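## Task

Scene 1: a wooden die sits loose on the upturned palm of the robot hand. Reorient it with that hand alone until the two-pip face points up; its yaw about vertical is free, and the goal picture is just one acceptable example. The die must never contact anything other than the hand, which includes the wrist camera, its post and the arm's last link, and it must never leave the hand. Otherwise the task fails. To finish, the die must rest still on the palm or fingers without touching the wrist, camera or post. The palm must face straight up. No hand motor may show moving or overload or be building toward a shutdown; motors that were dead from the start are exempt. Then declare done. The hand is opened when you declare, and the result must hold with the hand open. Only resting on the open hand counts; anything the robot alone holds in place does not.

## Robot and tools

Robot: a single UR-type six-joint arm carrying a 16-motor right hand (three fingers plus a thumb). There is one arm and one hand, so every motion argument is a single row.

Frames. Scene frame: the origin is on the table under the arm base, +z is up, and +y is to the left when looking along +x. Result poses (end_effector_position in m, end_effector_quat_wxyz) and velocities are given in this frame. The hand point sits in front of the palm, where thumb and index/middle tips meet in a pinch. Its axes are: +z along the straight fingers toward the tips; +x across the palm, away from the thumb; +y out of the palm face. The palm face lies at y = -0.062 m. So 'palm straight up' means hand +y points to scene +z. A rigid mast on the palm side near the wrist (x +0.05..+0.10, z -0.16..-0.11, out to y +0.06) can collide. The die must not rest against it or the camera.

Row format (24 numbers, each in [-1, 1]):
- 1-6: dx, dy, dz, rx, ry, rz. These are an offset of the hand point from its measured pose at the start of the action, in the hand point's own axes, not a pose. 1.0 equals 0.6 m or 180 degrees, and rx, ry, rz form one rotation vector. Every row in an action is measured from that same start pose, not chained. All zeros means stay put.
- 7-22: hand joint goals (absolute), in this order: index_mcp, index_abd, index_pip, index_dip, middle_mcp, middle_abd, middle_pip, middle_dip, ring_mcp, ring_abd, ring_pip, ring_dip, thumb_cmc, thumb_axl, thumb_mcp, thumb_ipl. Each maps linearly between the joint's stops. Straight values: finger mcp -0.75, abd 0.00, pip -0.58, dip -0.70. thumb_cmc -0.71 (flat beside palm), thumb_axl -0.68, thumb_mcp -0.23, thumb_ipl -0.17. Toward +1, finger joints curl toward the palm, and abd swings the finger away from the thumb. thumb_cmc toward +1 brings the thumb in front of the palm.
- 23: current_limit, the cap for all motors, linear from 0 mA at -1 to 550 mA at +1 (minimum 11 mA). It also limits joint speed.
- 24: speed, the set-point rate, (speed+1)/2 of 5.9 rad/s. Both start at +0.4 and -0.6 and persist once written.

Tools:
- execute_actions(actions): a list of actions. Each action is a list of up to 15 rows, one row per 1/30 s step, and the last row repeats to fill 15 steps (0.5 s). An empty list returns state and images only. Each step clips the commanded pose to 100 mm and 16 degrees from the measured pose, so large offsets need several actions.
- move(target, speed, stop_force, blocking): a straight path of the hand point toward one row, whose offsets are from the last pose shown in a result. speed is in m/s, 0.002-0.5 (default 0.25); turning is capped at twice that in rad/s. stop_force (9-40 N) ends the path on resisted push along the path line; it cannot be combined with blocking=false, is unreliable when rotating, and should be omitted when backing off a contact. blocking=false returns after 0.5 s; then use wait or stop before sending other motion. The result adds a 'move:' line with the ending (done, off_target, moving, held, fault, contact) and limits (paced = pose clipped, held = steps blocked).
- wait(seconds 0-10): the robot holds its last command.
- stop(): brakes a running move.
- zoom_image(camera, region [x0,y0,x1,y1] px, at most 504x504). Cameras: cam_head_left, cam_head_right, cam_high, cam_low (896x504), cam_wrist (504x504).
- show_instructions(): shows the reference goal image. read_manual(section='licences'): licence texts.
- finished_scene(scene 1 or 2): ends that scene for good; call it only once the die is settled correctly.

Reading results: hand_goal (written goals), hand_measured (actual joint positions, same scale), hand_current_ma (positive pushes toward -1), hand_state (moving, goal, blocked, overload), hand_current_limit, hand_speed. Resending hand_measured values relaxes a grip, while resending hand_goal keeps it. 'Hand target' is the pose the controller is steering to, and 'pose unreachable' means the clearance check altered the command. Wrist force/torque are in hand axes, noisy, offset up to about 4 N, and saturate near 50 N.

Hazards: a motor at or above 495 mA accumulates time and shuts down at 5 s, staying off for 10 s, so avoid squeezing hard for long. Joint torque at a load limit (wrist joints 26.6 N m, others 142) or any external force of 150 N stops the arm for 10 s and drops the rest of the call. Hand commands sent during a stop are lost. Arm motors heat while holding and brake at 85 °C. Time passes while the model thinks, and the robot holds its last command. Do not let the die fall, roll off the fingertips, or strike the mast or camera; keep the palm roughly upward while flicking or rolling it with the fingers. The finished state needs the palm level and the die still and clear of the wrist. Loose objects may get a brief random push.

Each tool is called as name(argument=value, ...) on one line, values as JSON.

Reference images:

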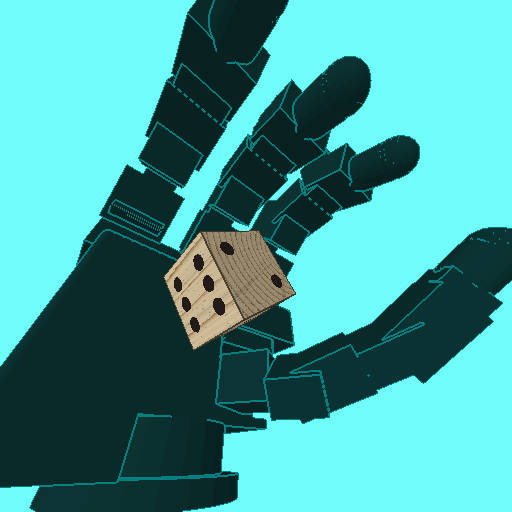

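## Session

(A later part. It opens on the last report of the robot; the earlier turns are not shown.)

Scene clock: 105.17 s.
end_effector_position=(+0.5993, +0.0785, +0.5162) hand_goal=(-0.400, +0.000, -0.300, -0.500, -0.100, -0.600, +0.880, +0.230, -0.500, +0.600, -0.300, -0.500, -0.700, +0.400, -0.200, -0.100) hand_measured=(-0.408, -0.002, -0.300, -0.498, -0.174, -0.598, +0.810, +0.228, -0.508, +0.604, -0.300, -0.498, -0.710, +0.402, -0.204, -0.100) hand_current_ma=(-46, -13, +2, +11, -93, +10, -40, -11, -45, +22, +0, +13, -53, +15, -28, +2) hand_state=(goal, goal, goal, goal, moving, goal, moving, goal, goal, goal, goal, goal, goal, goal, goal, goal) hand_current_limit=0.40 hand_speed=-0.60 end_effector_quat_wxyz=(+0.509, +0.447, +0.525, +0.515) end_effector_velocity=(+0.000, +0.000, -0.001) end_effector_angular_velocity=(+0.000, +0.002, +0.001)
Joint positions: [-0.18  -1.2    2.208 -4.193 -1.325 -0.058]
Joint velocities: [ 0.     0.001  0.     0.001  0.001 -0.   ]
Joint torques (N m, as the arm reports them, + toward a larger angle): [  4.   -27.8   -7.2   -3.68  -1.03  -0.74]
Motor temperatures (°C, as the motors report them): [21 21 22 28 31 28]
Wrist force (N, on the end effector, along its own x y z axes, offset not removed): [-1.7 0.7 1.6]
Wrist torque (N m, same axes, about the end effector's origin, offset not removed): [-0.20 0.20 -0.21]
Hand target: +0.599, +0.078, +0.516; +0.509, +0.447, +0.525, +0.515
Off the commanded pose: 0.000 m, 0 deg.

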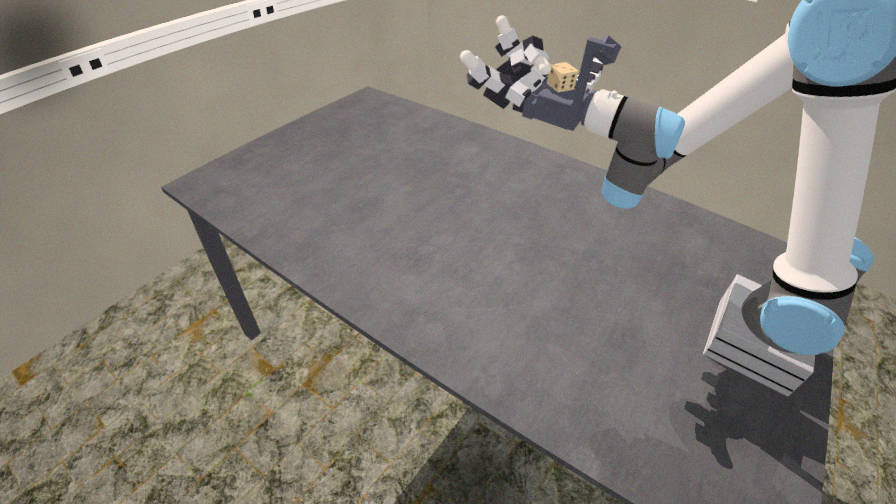

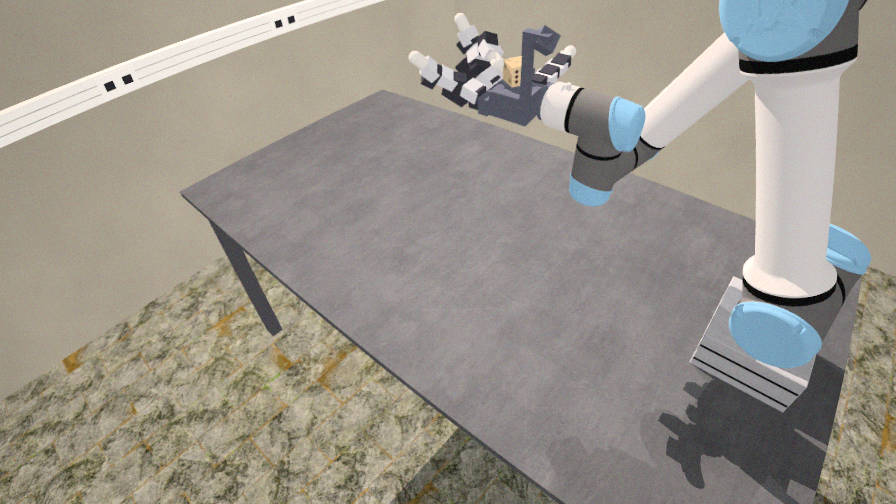

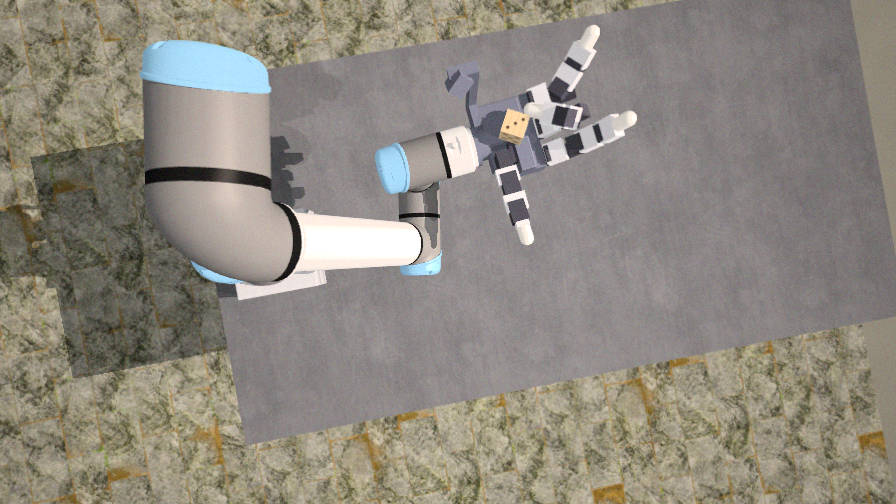

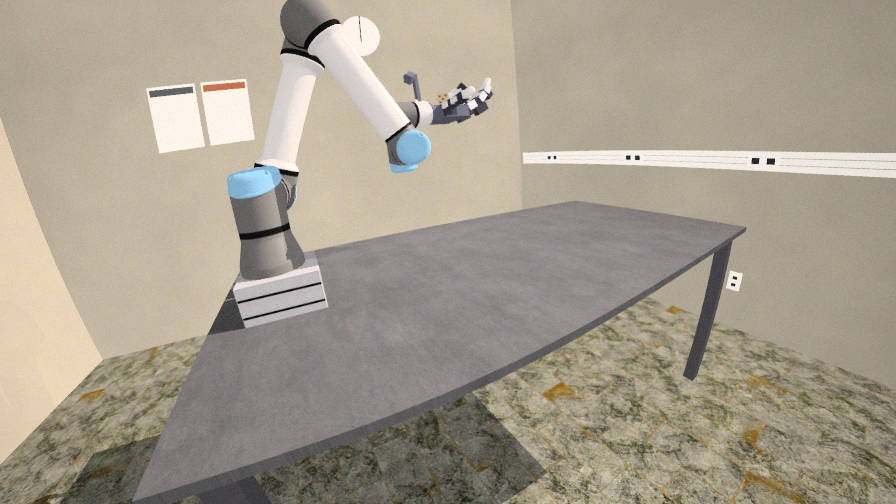

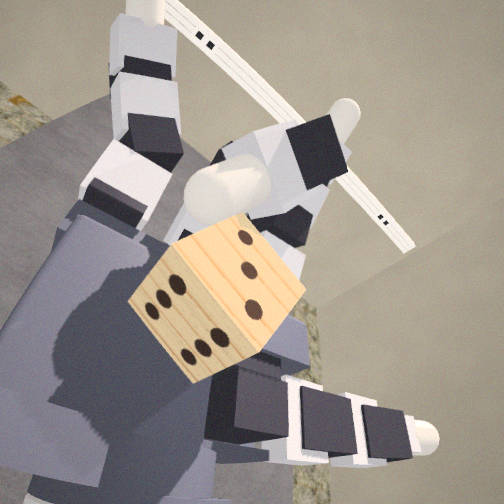

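execute_actions(actions=[[[0,0,0,0,0,0,-0.4,0,-0.3,-0.5,-0.1,-0.75,0.85,0.23,-0.5,0.6,-0.3,-0.5,-0.7,0.4,-0.2,-0.1,0.4,-0.7]],[[0,0,0,0,0,0,-0.4,0,-0.3,-0.5,0.08,-0.75,0.8,0.2,-0.5,0.6,-0.3,-0.5,-0.7,0.4,-0.2,-0.1,0.4,-0.7]],[[0,0,0,0,0,0,-0.4,0,-0.3,-0.5,0.08,-0.75,0.8,0.2,-0.5,0.6,-0.3,-0.5,-0.7,0.4,-0.2,-0.1,0.4,-0.7]]])

zoom_image(camera="cam_high", region=[440, 50, 620, 190])

zoom_image(camera="cam_head_left", region=[480, 10, 640, 130])

Scene clock: 111.63 s.
end_effector_position=(+0.5993, +0.0785, +0.5162) hand_goal=(-0.400, +0.000, -0.300, -0.500, +0.080, -0.750, +0.800, +0.200, -0.500, +0.600, -0.300, -0.500, -0.700, +0.400, -0.200, -0.100) hand_measured=(-0.408, -0.002, -0.300, -0.498, +0.072, -0.748, +0.806, +0.204, -0.508, +0.604, -0.300, -0.498, -0.710, +0.402, -0.204, -0.100) hand_current_ma=(-46, -13, +2, +11, -47, +9, +35, +19, -45, +22, +0, +13, -53, +15, -28, +2) hand_state=(goal, goal, goal, goal, goal, goal, goal, goal, goal, goal, goal, goal, goal, goal, goal, goal) hand_current_limit=0.40 hand_speed=-0.70 end_effector_quat_wxyz=(+0.509, +0.447, +0.525, +0.515) end_effector_velocity=(+0.000, -0.001, -0.000) end_effector_angular_velocity=(+0.000, +0.001, -0.002)
Joint positions: [-0.18  -1.2    2.208 -4.193 -1.325 -0.058]
Joint velocities: [-0.001 -0.     0.     0.001 -0.001 -0.   ]
Joint torques (N m, as the arm reports them, + toward a larger angle): [  4.77 -26.17  -7.36  -3.81  -0.76  -0.74]
Motor temperatures (°C, as the motors report them): [21 21 22 28 31 28]
Wrist force (N, on the end effector, along its own x y z axes, offset not removed): [-1.9 -2.8 1.5]
Wrist torque (N m, same axes, about the end effector's origin, offset not removed): [-0.76 0.28 -0.32]
Hand target: +0.599, +0.078, +0.516; +0.509, +0.447, +0.525, +0.515
Off the commanded pose: 0.000 m, 0 deg.

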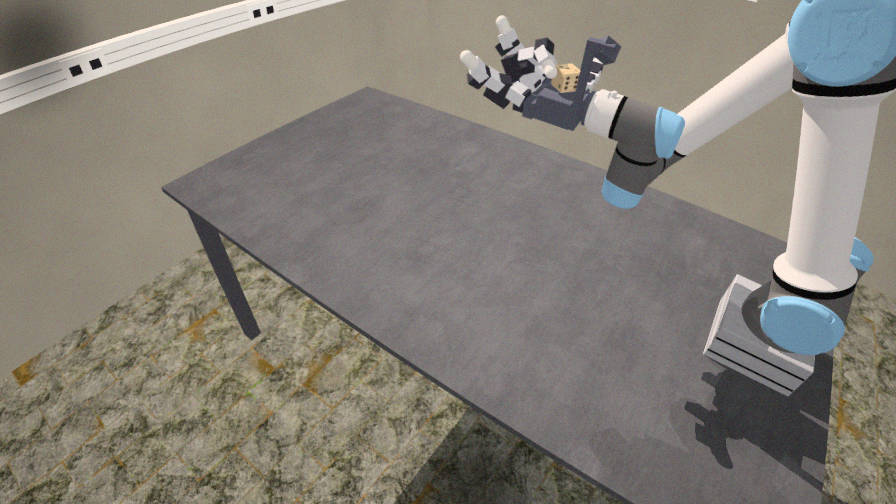

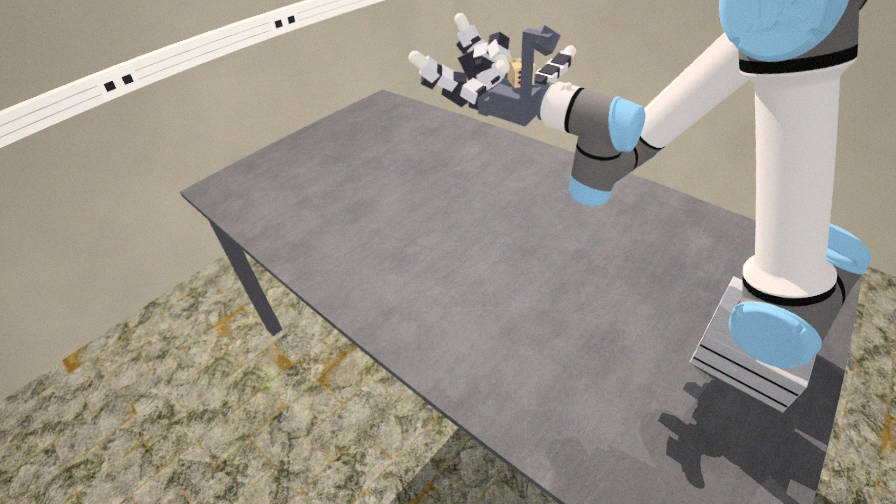

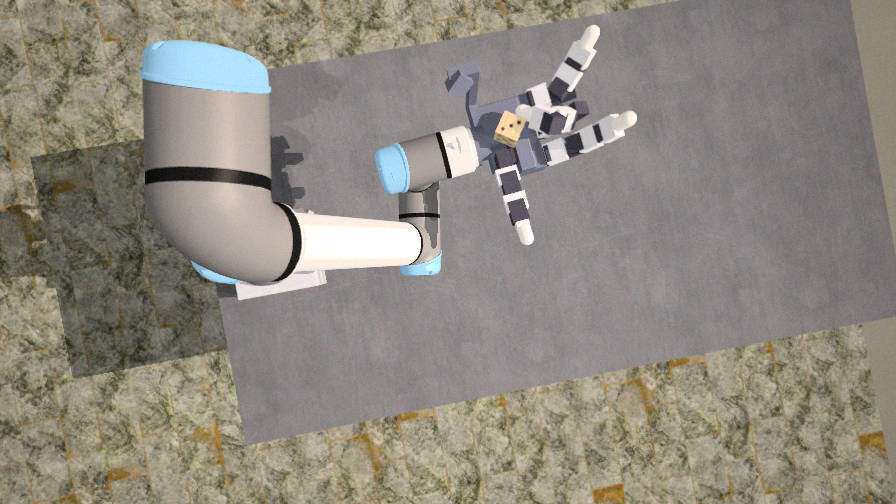

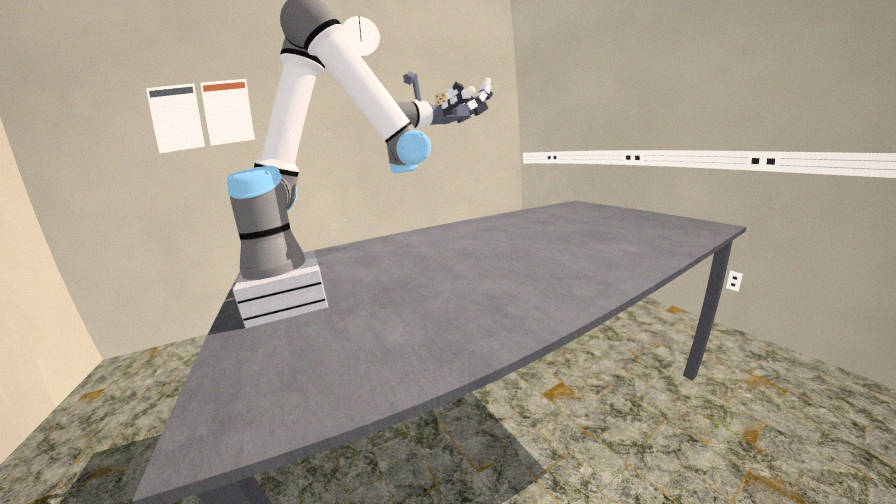

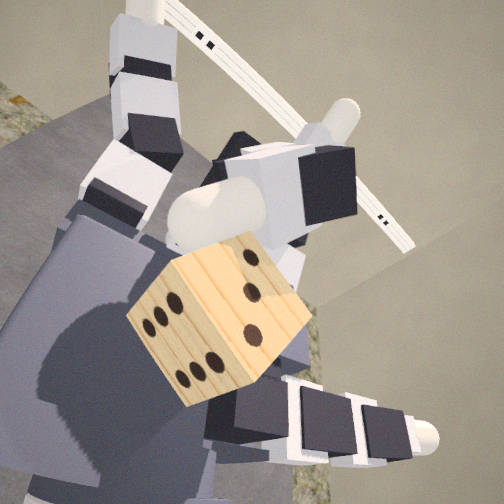

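Region (440, 50, 620, 190) of cam_high's 896x504 image, scaled by 2.800, with more detail than that image has.

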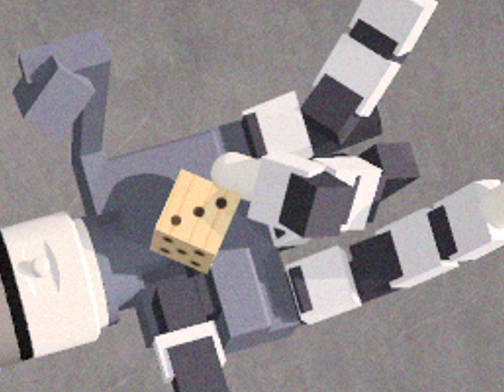

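Region (480, 10, 640, 130) of cam_head_left's 896x504 image, scaled by 3.150, with more detail than that image has; it fills the top 378 rows of this view, and the rest is white.

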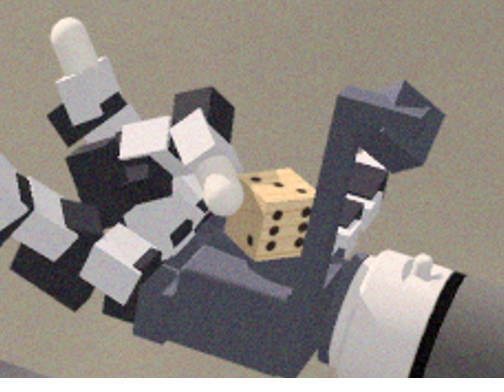

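execute_actions(actions=[[[0,0,0,0,0,0,-0.4,0,-0.3,-0.5,0.18,-0.4,0.8,0.2,-0.5,0.6,-0.3,-0.5,-0.7,0.4,-0.2,-0.1,0.4,-0.8]],[[0,0,0,0,0,0,-0.4,0,-0.3,-0.5,0.18,-0.4,0.8,0.2,-0.5,0.6,-0.3,-0.5,-0.7,0.4,-0.2,-0.1,0.4,-0.8]],[[0,0,0,0,0,0,-0.4,0,-0.3,-0.5,0.18,-0.4,0.8,0.2,-0.5,0.6,-0.3,-0.5,-0.7,0.4,-0.2,-0.1,0.4,-0.8]]])

zoom_image(camera="cam_high", region=[440, 50, 620, 190])

zoom_image(camera="cam_head_left", region=[480, 10, 640, 130])

Scene clock: 118.13 s.
end_effector_position=(+0.5993, +0.0785, +0.5162) hand_goal=(-0.400, +0.000, -0.300, -0.500, +0.180, -0.400, +0.800, +0.200, -0.500, +0.600, -0.300, -0.500, -0.700, +0.400, -0.200, -0.100) hand_measured=(-0.408, -0.002, -0.300, -0.498, +0.174, -0.404, +0.806, +0.204, -0.508, +0.604, -0.300, -0.498, -0.710, +0.402, -0.204, -0.100) hand_current_ma=(-46, -13, +2, +11, -32, -23, +34, +19, -45, +22, +0, +13, -53, +15, -28, +2) hand_state=(goal, goal, goal, goal, goal, goal, goal, goal, goal, goal, goal, goal, goal, goal, goal, goal) hand_current_limit=0.40 hand_speed=-0.80 end_effector_quat_wxyz=(+0.509, +0.447, +0.525, +0.515) end_effector_velocity=(-0.000, +0.000, +0.001) end_effector_angular_velocity=(-0.000, -0.002, -0.000)
Joint positions: [-0.18  -1.2    2.208 -4.193 -1.325 -0.058]
Joint velocities: [ 0.001 -0.001  0.    -0.001 -0.001 -0.   ]
Joint torques (N m, as the arm reports them, + toward a larger angle): [  4.26 -27.92  -7.46  -3.5   -0.5   -0.96]
Motor temperatures (°C, as the motors report them): [21 21 22 28 31 28]
Wrist force (N, on the end effector, along its own x y z axes, offset not removed): [0.9 -3.4 -1.3]
Wrist torque (N m, same axes, about the end effector's origin, offset not removed): [-0.70 -0.08 -0.04]
Hand target: +0.599, +0.078, +0.516; +0.509, +0.447, +0.525, +0.515
Off the commanded pose: 0.000 m, 0 deg.

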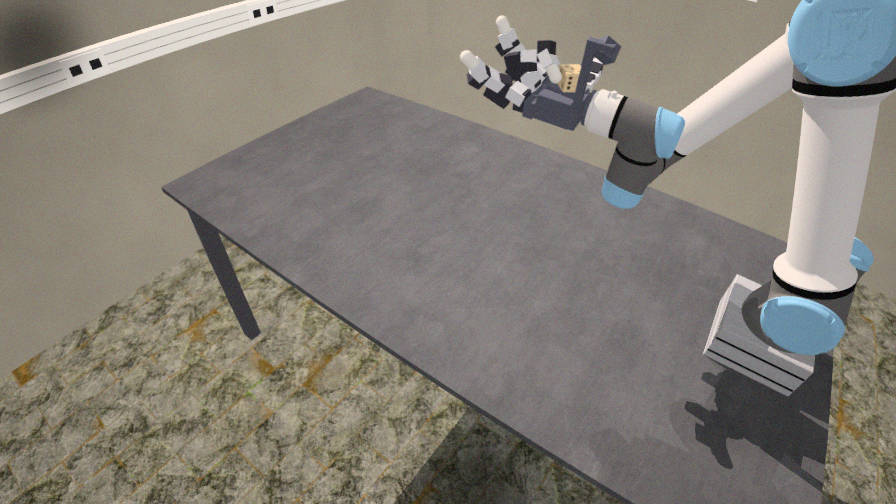

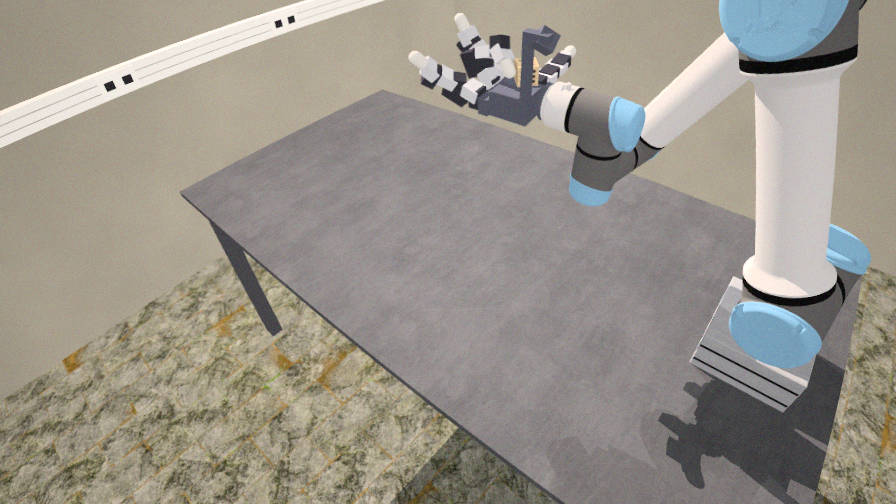

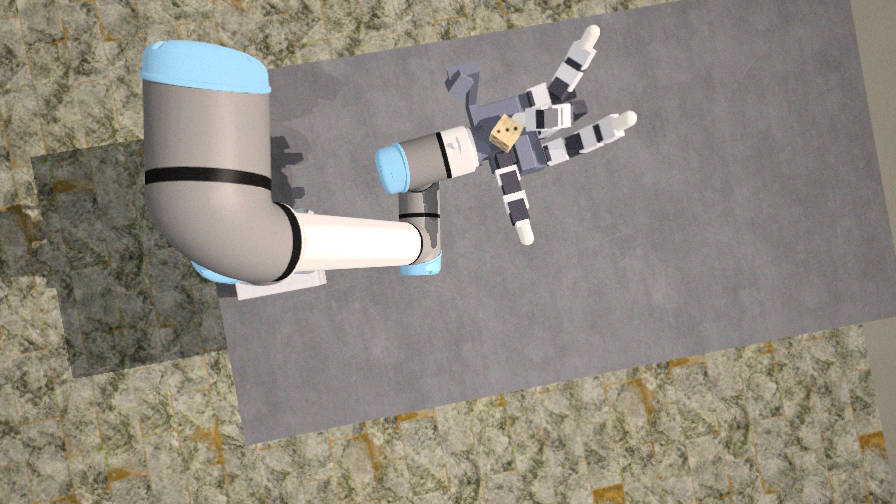

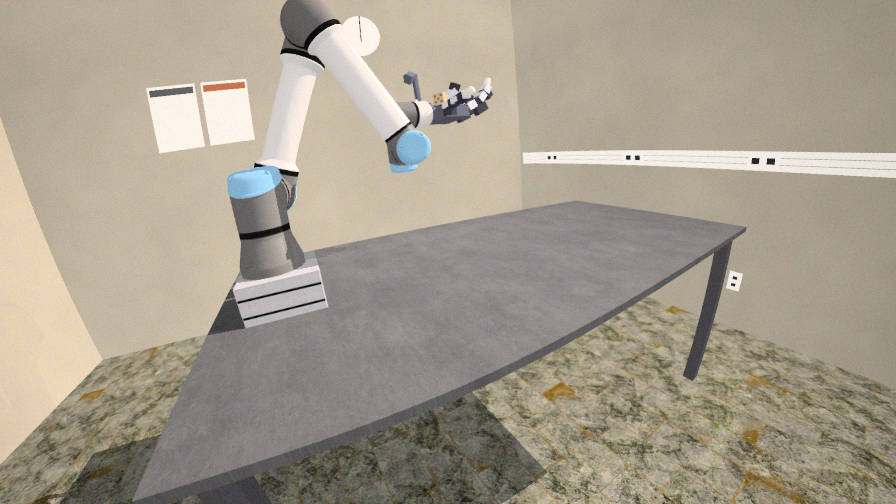

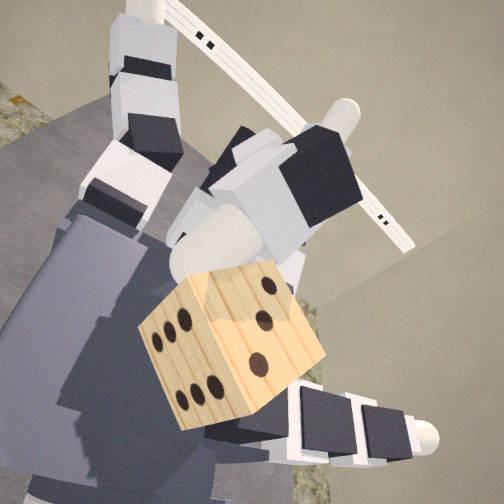

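Region (440, 50, 620, 190) of cam_high's 896x504 image, scaled by 2.800, with more detail than that image has.

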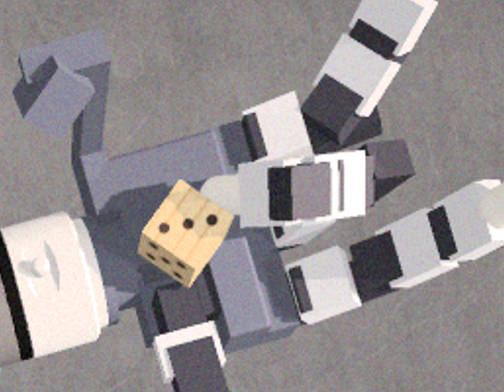

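Region (480, 10, 640, 130) of cam_head_left's 896x504 image, scaled by 3.150, with more detail than that image has; it fills the top 378 rows of this view, and the rest is white.

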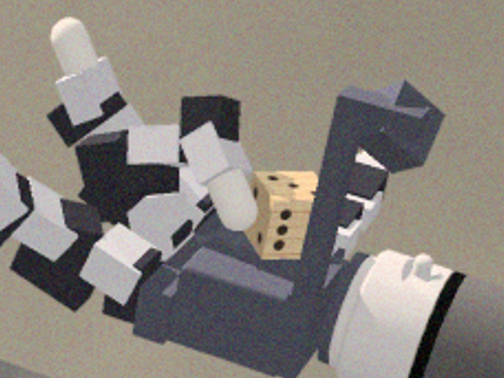

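execute_actions(actions=[[[0,0,0,0,0,0,-0.4,0,-0.3,-0.5,0.18,-0.4,0.8,0.2,-0.5,0.6,-0.3,-0.5,-0.25,0.4,-0.2,-0.1,0.4,-0.8]],[[0,0,0,0,0,0,-0.4,0,-0.3,-0.5,0.18,-0.4,0.8,0.2,-0.5,0.6,-0.3,-0.5,-0.25,0.4,-0.2,-0.1,0.4,-0.8]],[[0,0,0,0,0,0,-0.4,0,-0.3,-0.5,0.35,-0.2,0.75,0.15,-0.5,0.6,-0.3,-0.5,-0.25,0.4,-0.2,-0.1,0.4,-0.8]],[[0,0,0,0,0,0,-0.4,0,-0.3,-0.5,0.35,-0.2,0.75,0.15,-0.5,0.6,-0.3,-0.5,-0.25,0.4,-0.2,-0.1,0.4,-0.8]]])

zoom_image(camera="cam_high", region=[440, 50, 620, 190])

zoom_image(camera="cam_head_left", region=[480, 10, 640, 130])

Scene clock: 128.20 s.
end_effector_position=(+0.5993, +0.0785, +0.5162) hand_goal=(-0.400, +0.000, -0.300, -0.500, +0.350, -0.200, +0.750, +0.150, -0.500, +0.600, -0.300, -0.500, -0.250, +0.400, -0.200, -0.100) hand_measured=(-0.408, -0.002, -0.300, -0.498, +0.226, -0.206, +0.746, +0.160, -0.508, +0.604, -0.300, -0.498, -0.272, +0.402, -0.204, -0.100) hand_current_ma=(-46, -12, +2, +11, -385, -25, -24, +52, -45, +22, +0, +13, -118, +15, -28, +2) hand_state=(goal, goal, goal, goal, blocked, goal, goal, goal, goal, goal, goal, goal, blocked, goal, goal, goal) hand_current_limit=0.40 hand_speed=-0.80 end_effector_quat_wxyz=(+0.509, +0.447, +0.525, +0.515) end_effector_velocity=(+0.000, -0.001, -0.000) end_effector_angular_velocity=(+0.000, +0.001, -0.001)
Joint positions: [-0.18  -1.2    2.208 -4.193 -1.325 -0.058]
Joint velocities: [-0.001  0.     0.    -0.     0.     0.   ]
Joint torques (N m, as the arm reports them, + toward a larger angle): [  4.42 -26.89  -8.04  -3.54  -0.35  -0.87]
Motor temperatures (°C, as the motors report them): [21 21 22 28 31 28]
Wrist force (N, on the end effector, along its own x y z axes, offset not removed): [-0.3 -2.4 -0.4]
Wrist torque (N m, same axes, about the end effector's origin, offset not removed): [-0.54 -0.07 -0.13]
Hand target: +0.599, +0.078, +0.516; +0.509, +0.447, +0.525, +0.515
Off the commanded pose: 0.000 m, 0 deg.

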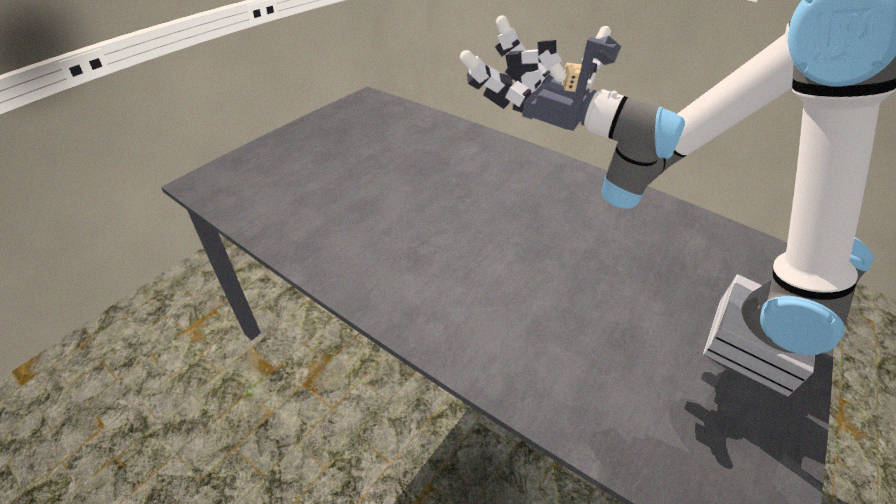

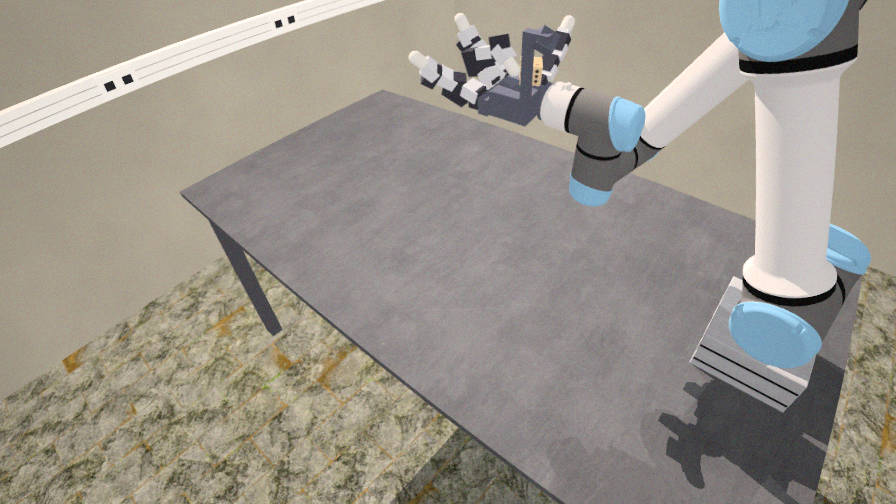

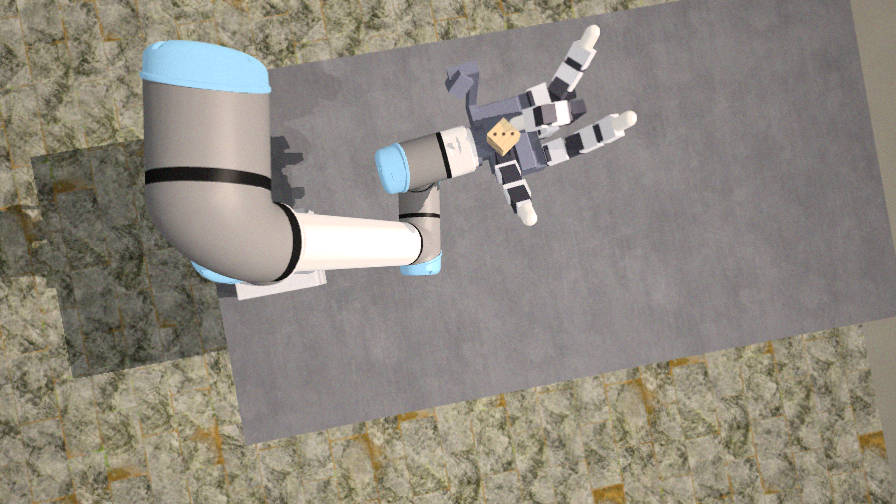

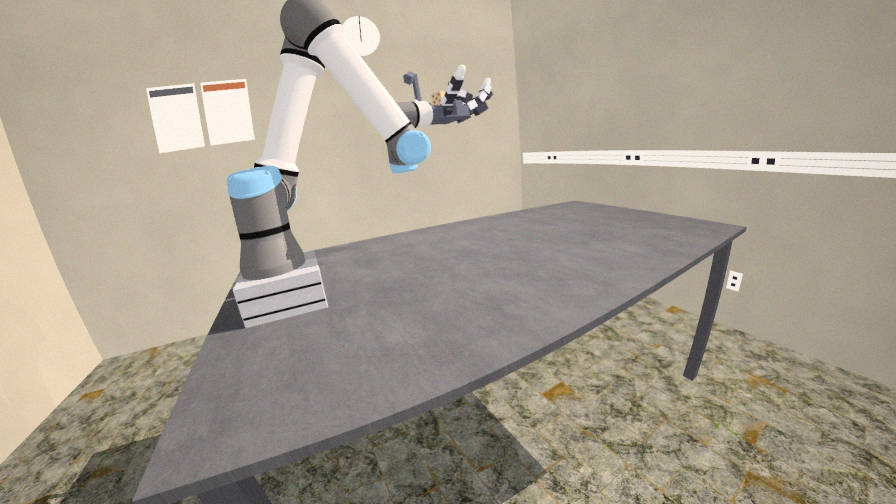

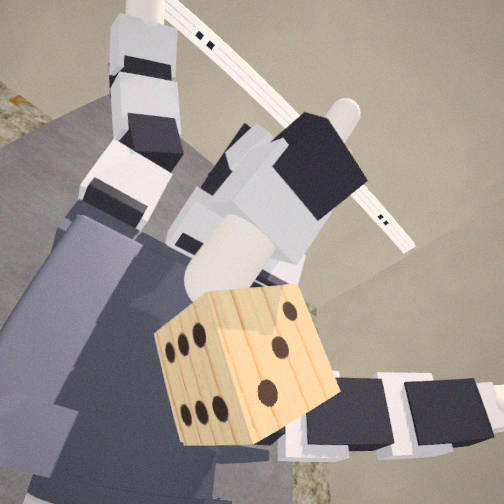

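Region (440, 50, 620, 190) of cam_high's 896x504 image, scaled by 2.800, with more detail than that image has.

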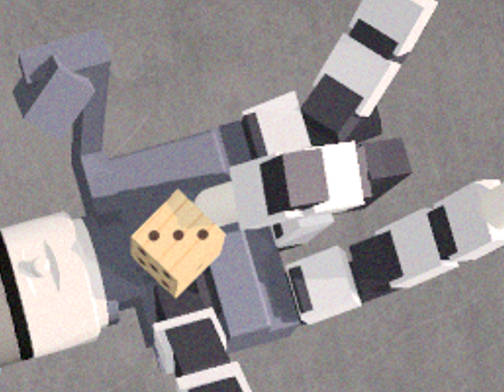

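Region (480, 10, 640, 130) of cam_head_left's 896x504 image, scaled by 3.150, with more detail than that image has; it fills the top 378 rows of this view, and the rest is white.

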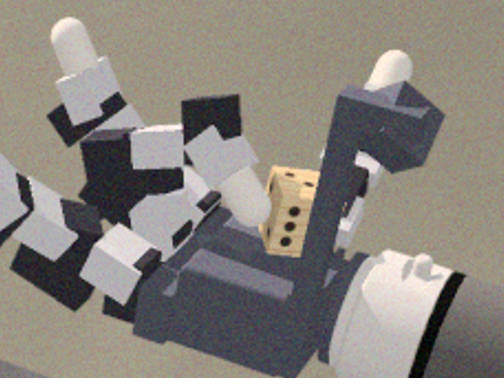

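execute_actions(actions=[[[0,0,0,0,0,0,-0.4,0,-0.3,-0.5,0.0,-0.1,0.75,0.15,-0.5,0.6,-0.3,-0.5,-0.3,0.4,-0.2,-0.1,0.4,-0.8]],[[0,0,0,0,0,0,-0.4,0,-0.3,-0.5,0.0,-0.1,0.75,0.15,-0.5,0.6,-0.3,-0.5,-0.3,0.4,-0.2,-0.1,0.4,-0.8]],[[0,0,0,0,0,0,-0.4,0,-0.3,-0.5,0.2,-0.1,0.55,0.0,-0.5,0.6,-0.3,-0.5,-0.3,0.4,-0.2,-0.1,0.4,-0.8]],[[0,0,0,0,0,0,-0.4,0,-0.3,-0.5,0.2,-0.1,0.55,0.0,-0.5,0.6,-0.3,-0.5,-0.3,0.4,-0.2,-0.1,0.4,-0.8]]])

zoom_image(camera="cam_high", region=[440, 50, 620, 190])

zoom_image(camera="cam_head_left", region=[480, 10, 640, 130])

Scene clock: 139.40 s.
end_effector_position=(+0.5993, +0.0785, +0.5162) hand_goal=(-0.400, +0.000, -0.300, -0.500, +0.200, -0.100, +0.550, +0.000, -0.500, +0.600, -0.300, -0.500, -0.300, +0.400, -0.200, -0.100) hand_measured=(-0.408, -0.002, -0.300, -0.498, +0.190, -0.102, +0.556, +0.004, -0.508, +0.604, -0.300, -0.498, -0.308, +0.402, -0.204, -0.100) hand_current_ma=(-46, -12, +2, +11, -57, -14, +28, +18, -46, +22, +0, +13, -42, +15, -28, +2) hand_state=(goal, goal, goal, goal, goal, goal, goal, goal, goal, goal, goal, goal, goal, goal, goal, goal) hand_current_limit=0.40 hand_speed=-0.80 end_effector_quat_wxyz=(+0.509, +0.447, +0.525, +0.515) end_effector_velocity=(-0.000, +0.000, +0.000) end_effector_angular_velocity=(-0.000, +0.000, +0.001)
Joint positions: [-0.18  -1.2    2.208 -4.193 -1.325 -0.058]
Joint velocities: [ 0.001 -0.     0.     0.     0.    -0.   ]
Joint torques (N m, as the arm reports them, + toward a larger angle): [  4.93 -26.58  -6.79  -3.75  -0.91  -0.84]
Motor temperatures (°C, as the motors report them): [21 21 22 28 31 28]
Wrist force (N, on the end effector, along its own x y z axes, offset not removed): [0.3 -0.2 0.6]
Wrist torque (N m, same axes, about the end effector's origin, offset not removed): [-0.28 -0.11 -0.14]
Hand target: +0.599, +0.078, +0.516; +0.509, +0.447, +0.525, +0.515
Off the commanded pose: 0.000 m, 0 deg.

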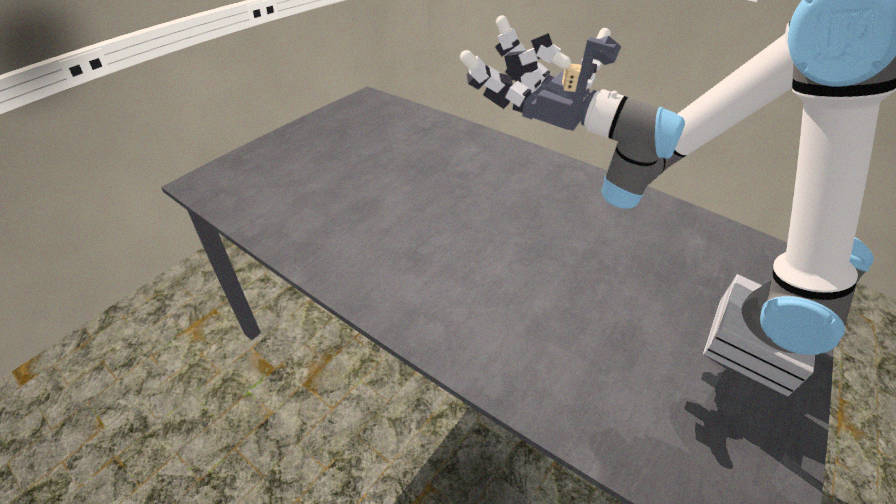

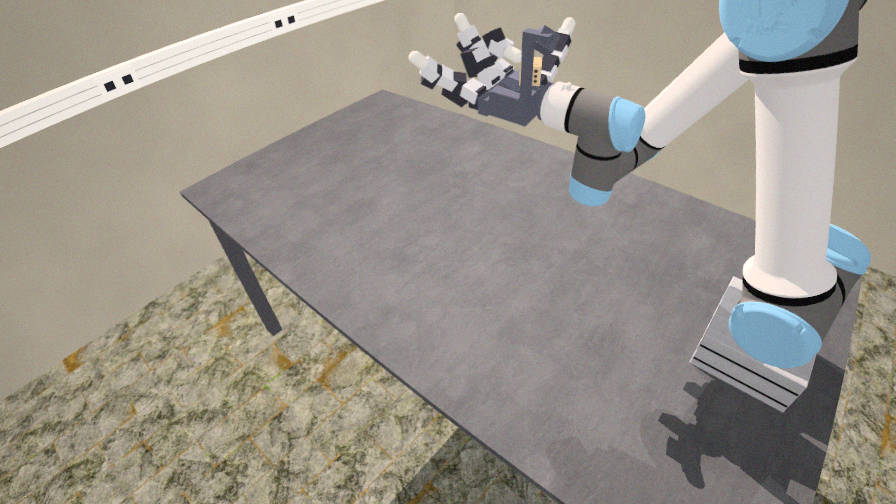

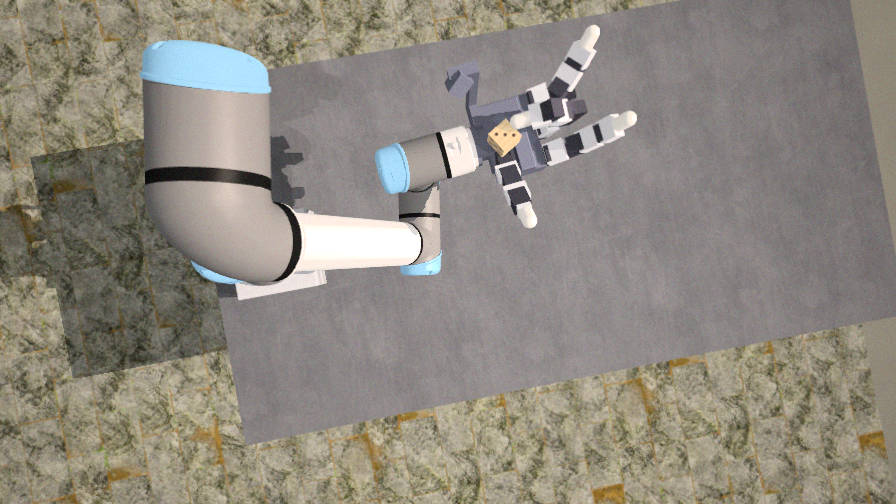

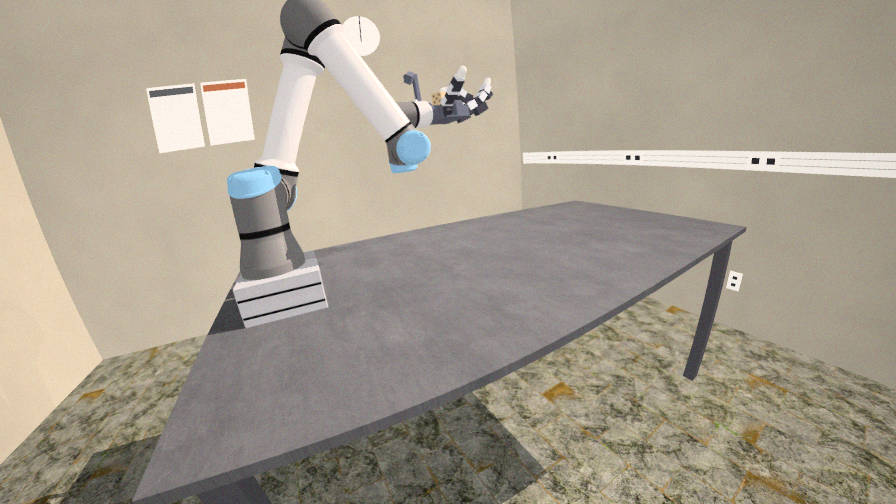

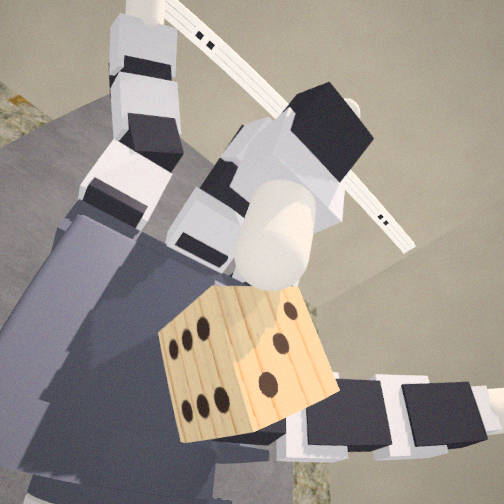

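Region (440, 50, 620, 190) of cam_high's 896x504 image, scaled by 2.800, with more detail than that image has.

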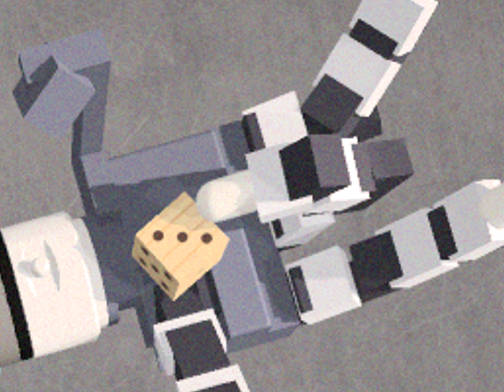

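Region (480, 10, 640, 130) of cam_head_left's 896x504 image, scaled by 3.150, with more detail than that image has; it fills the top 378 rows of this view, and the rest is white.

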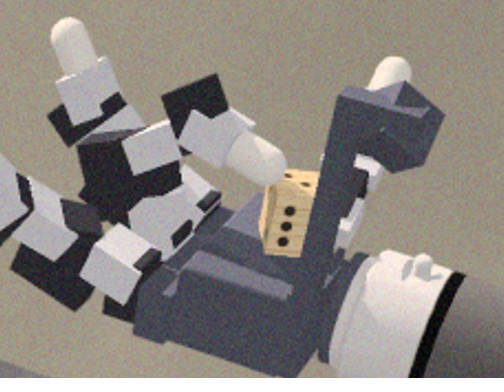

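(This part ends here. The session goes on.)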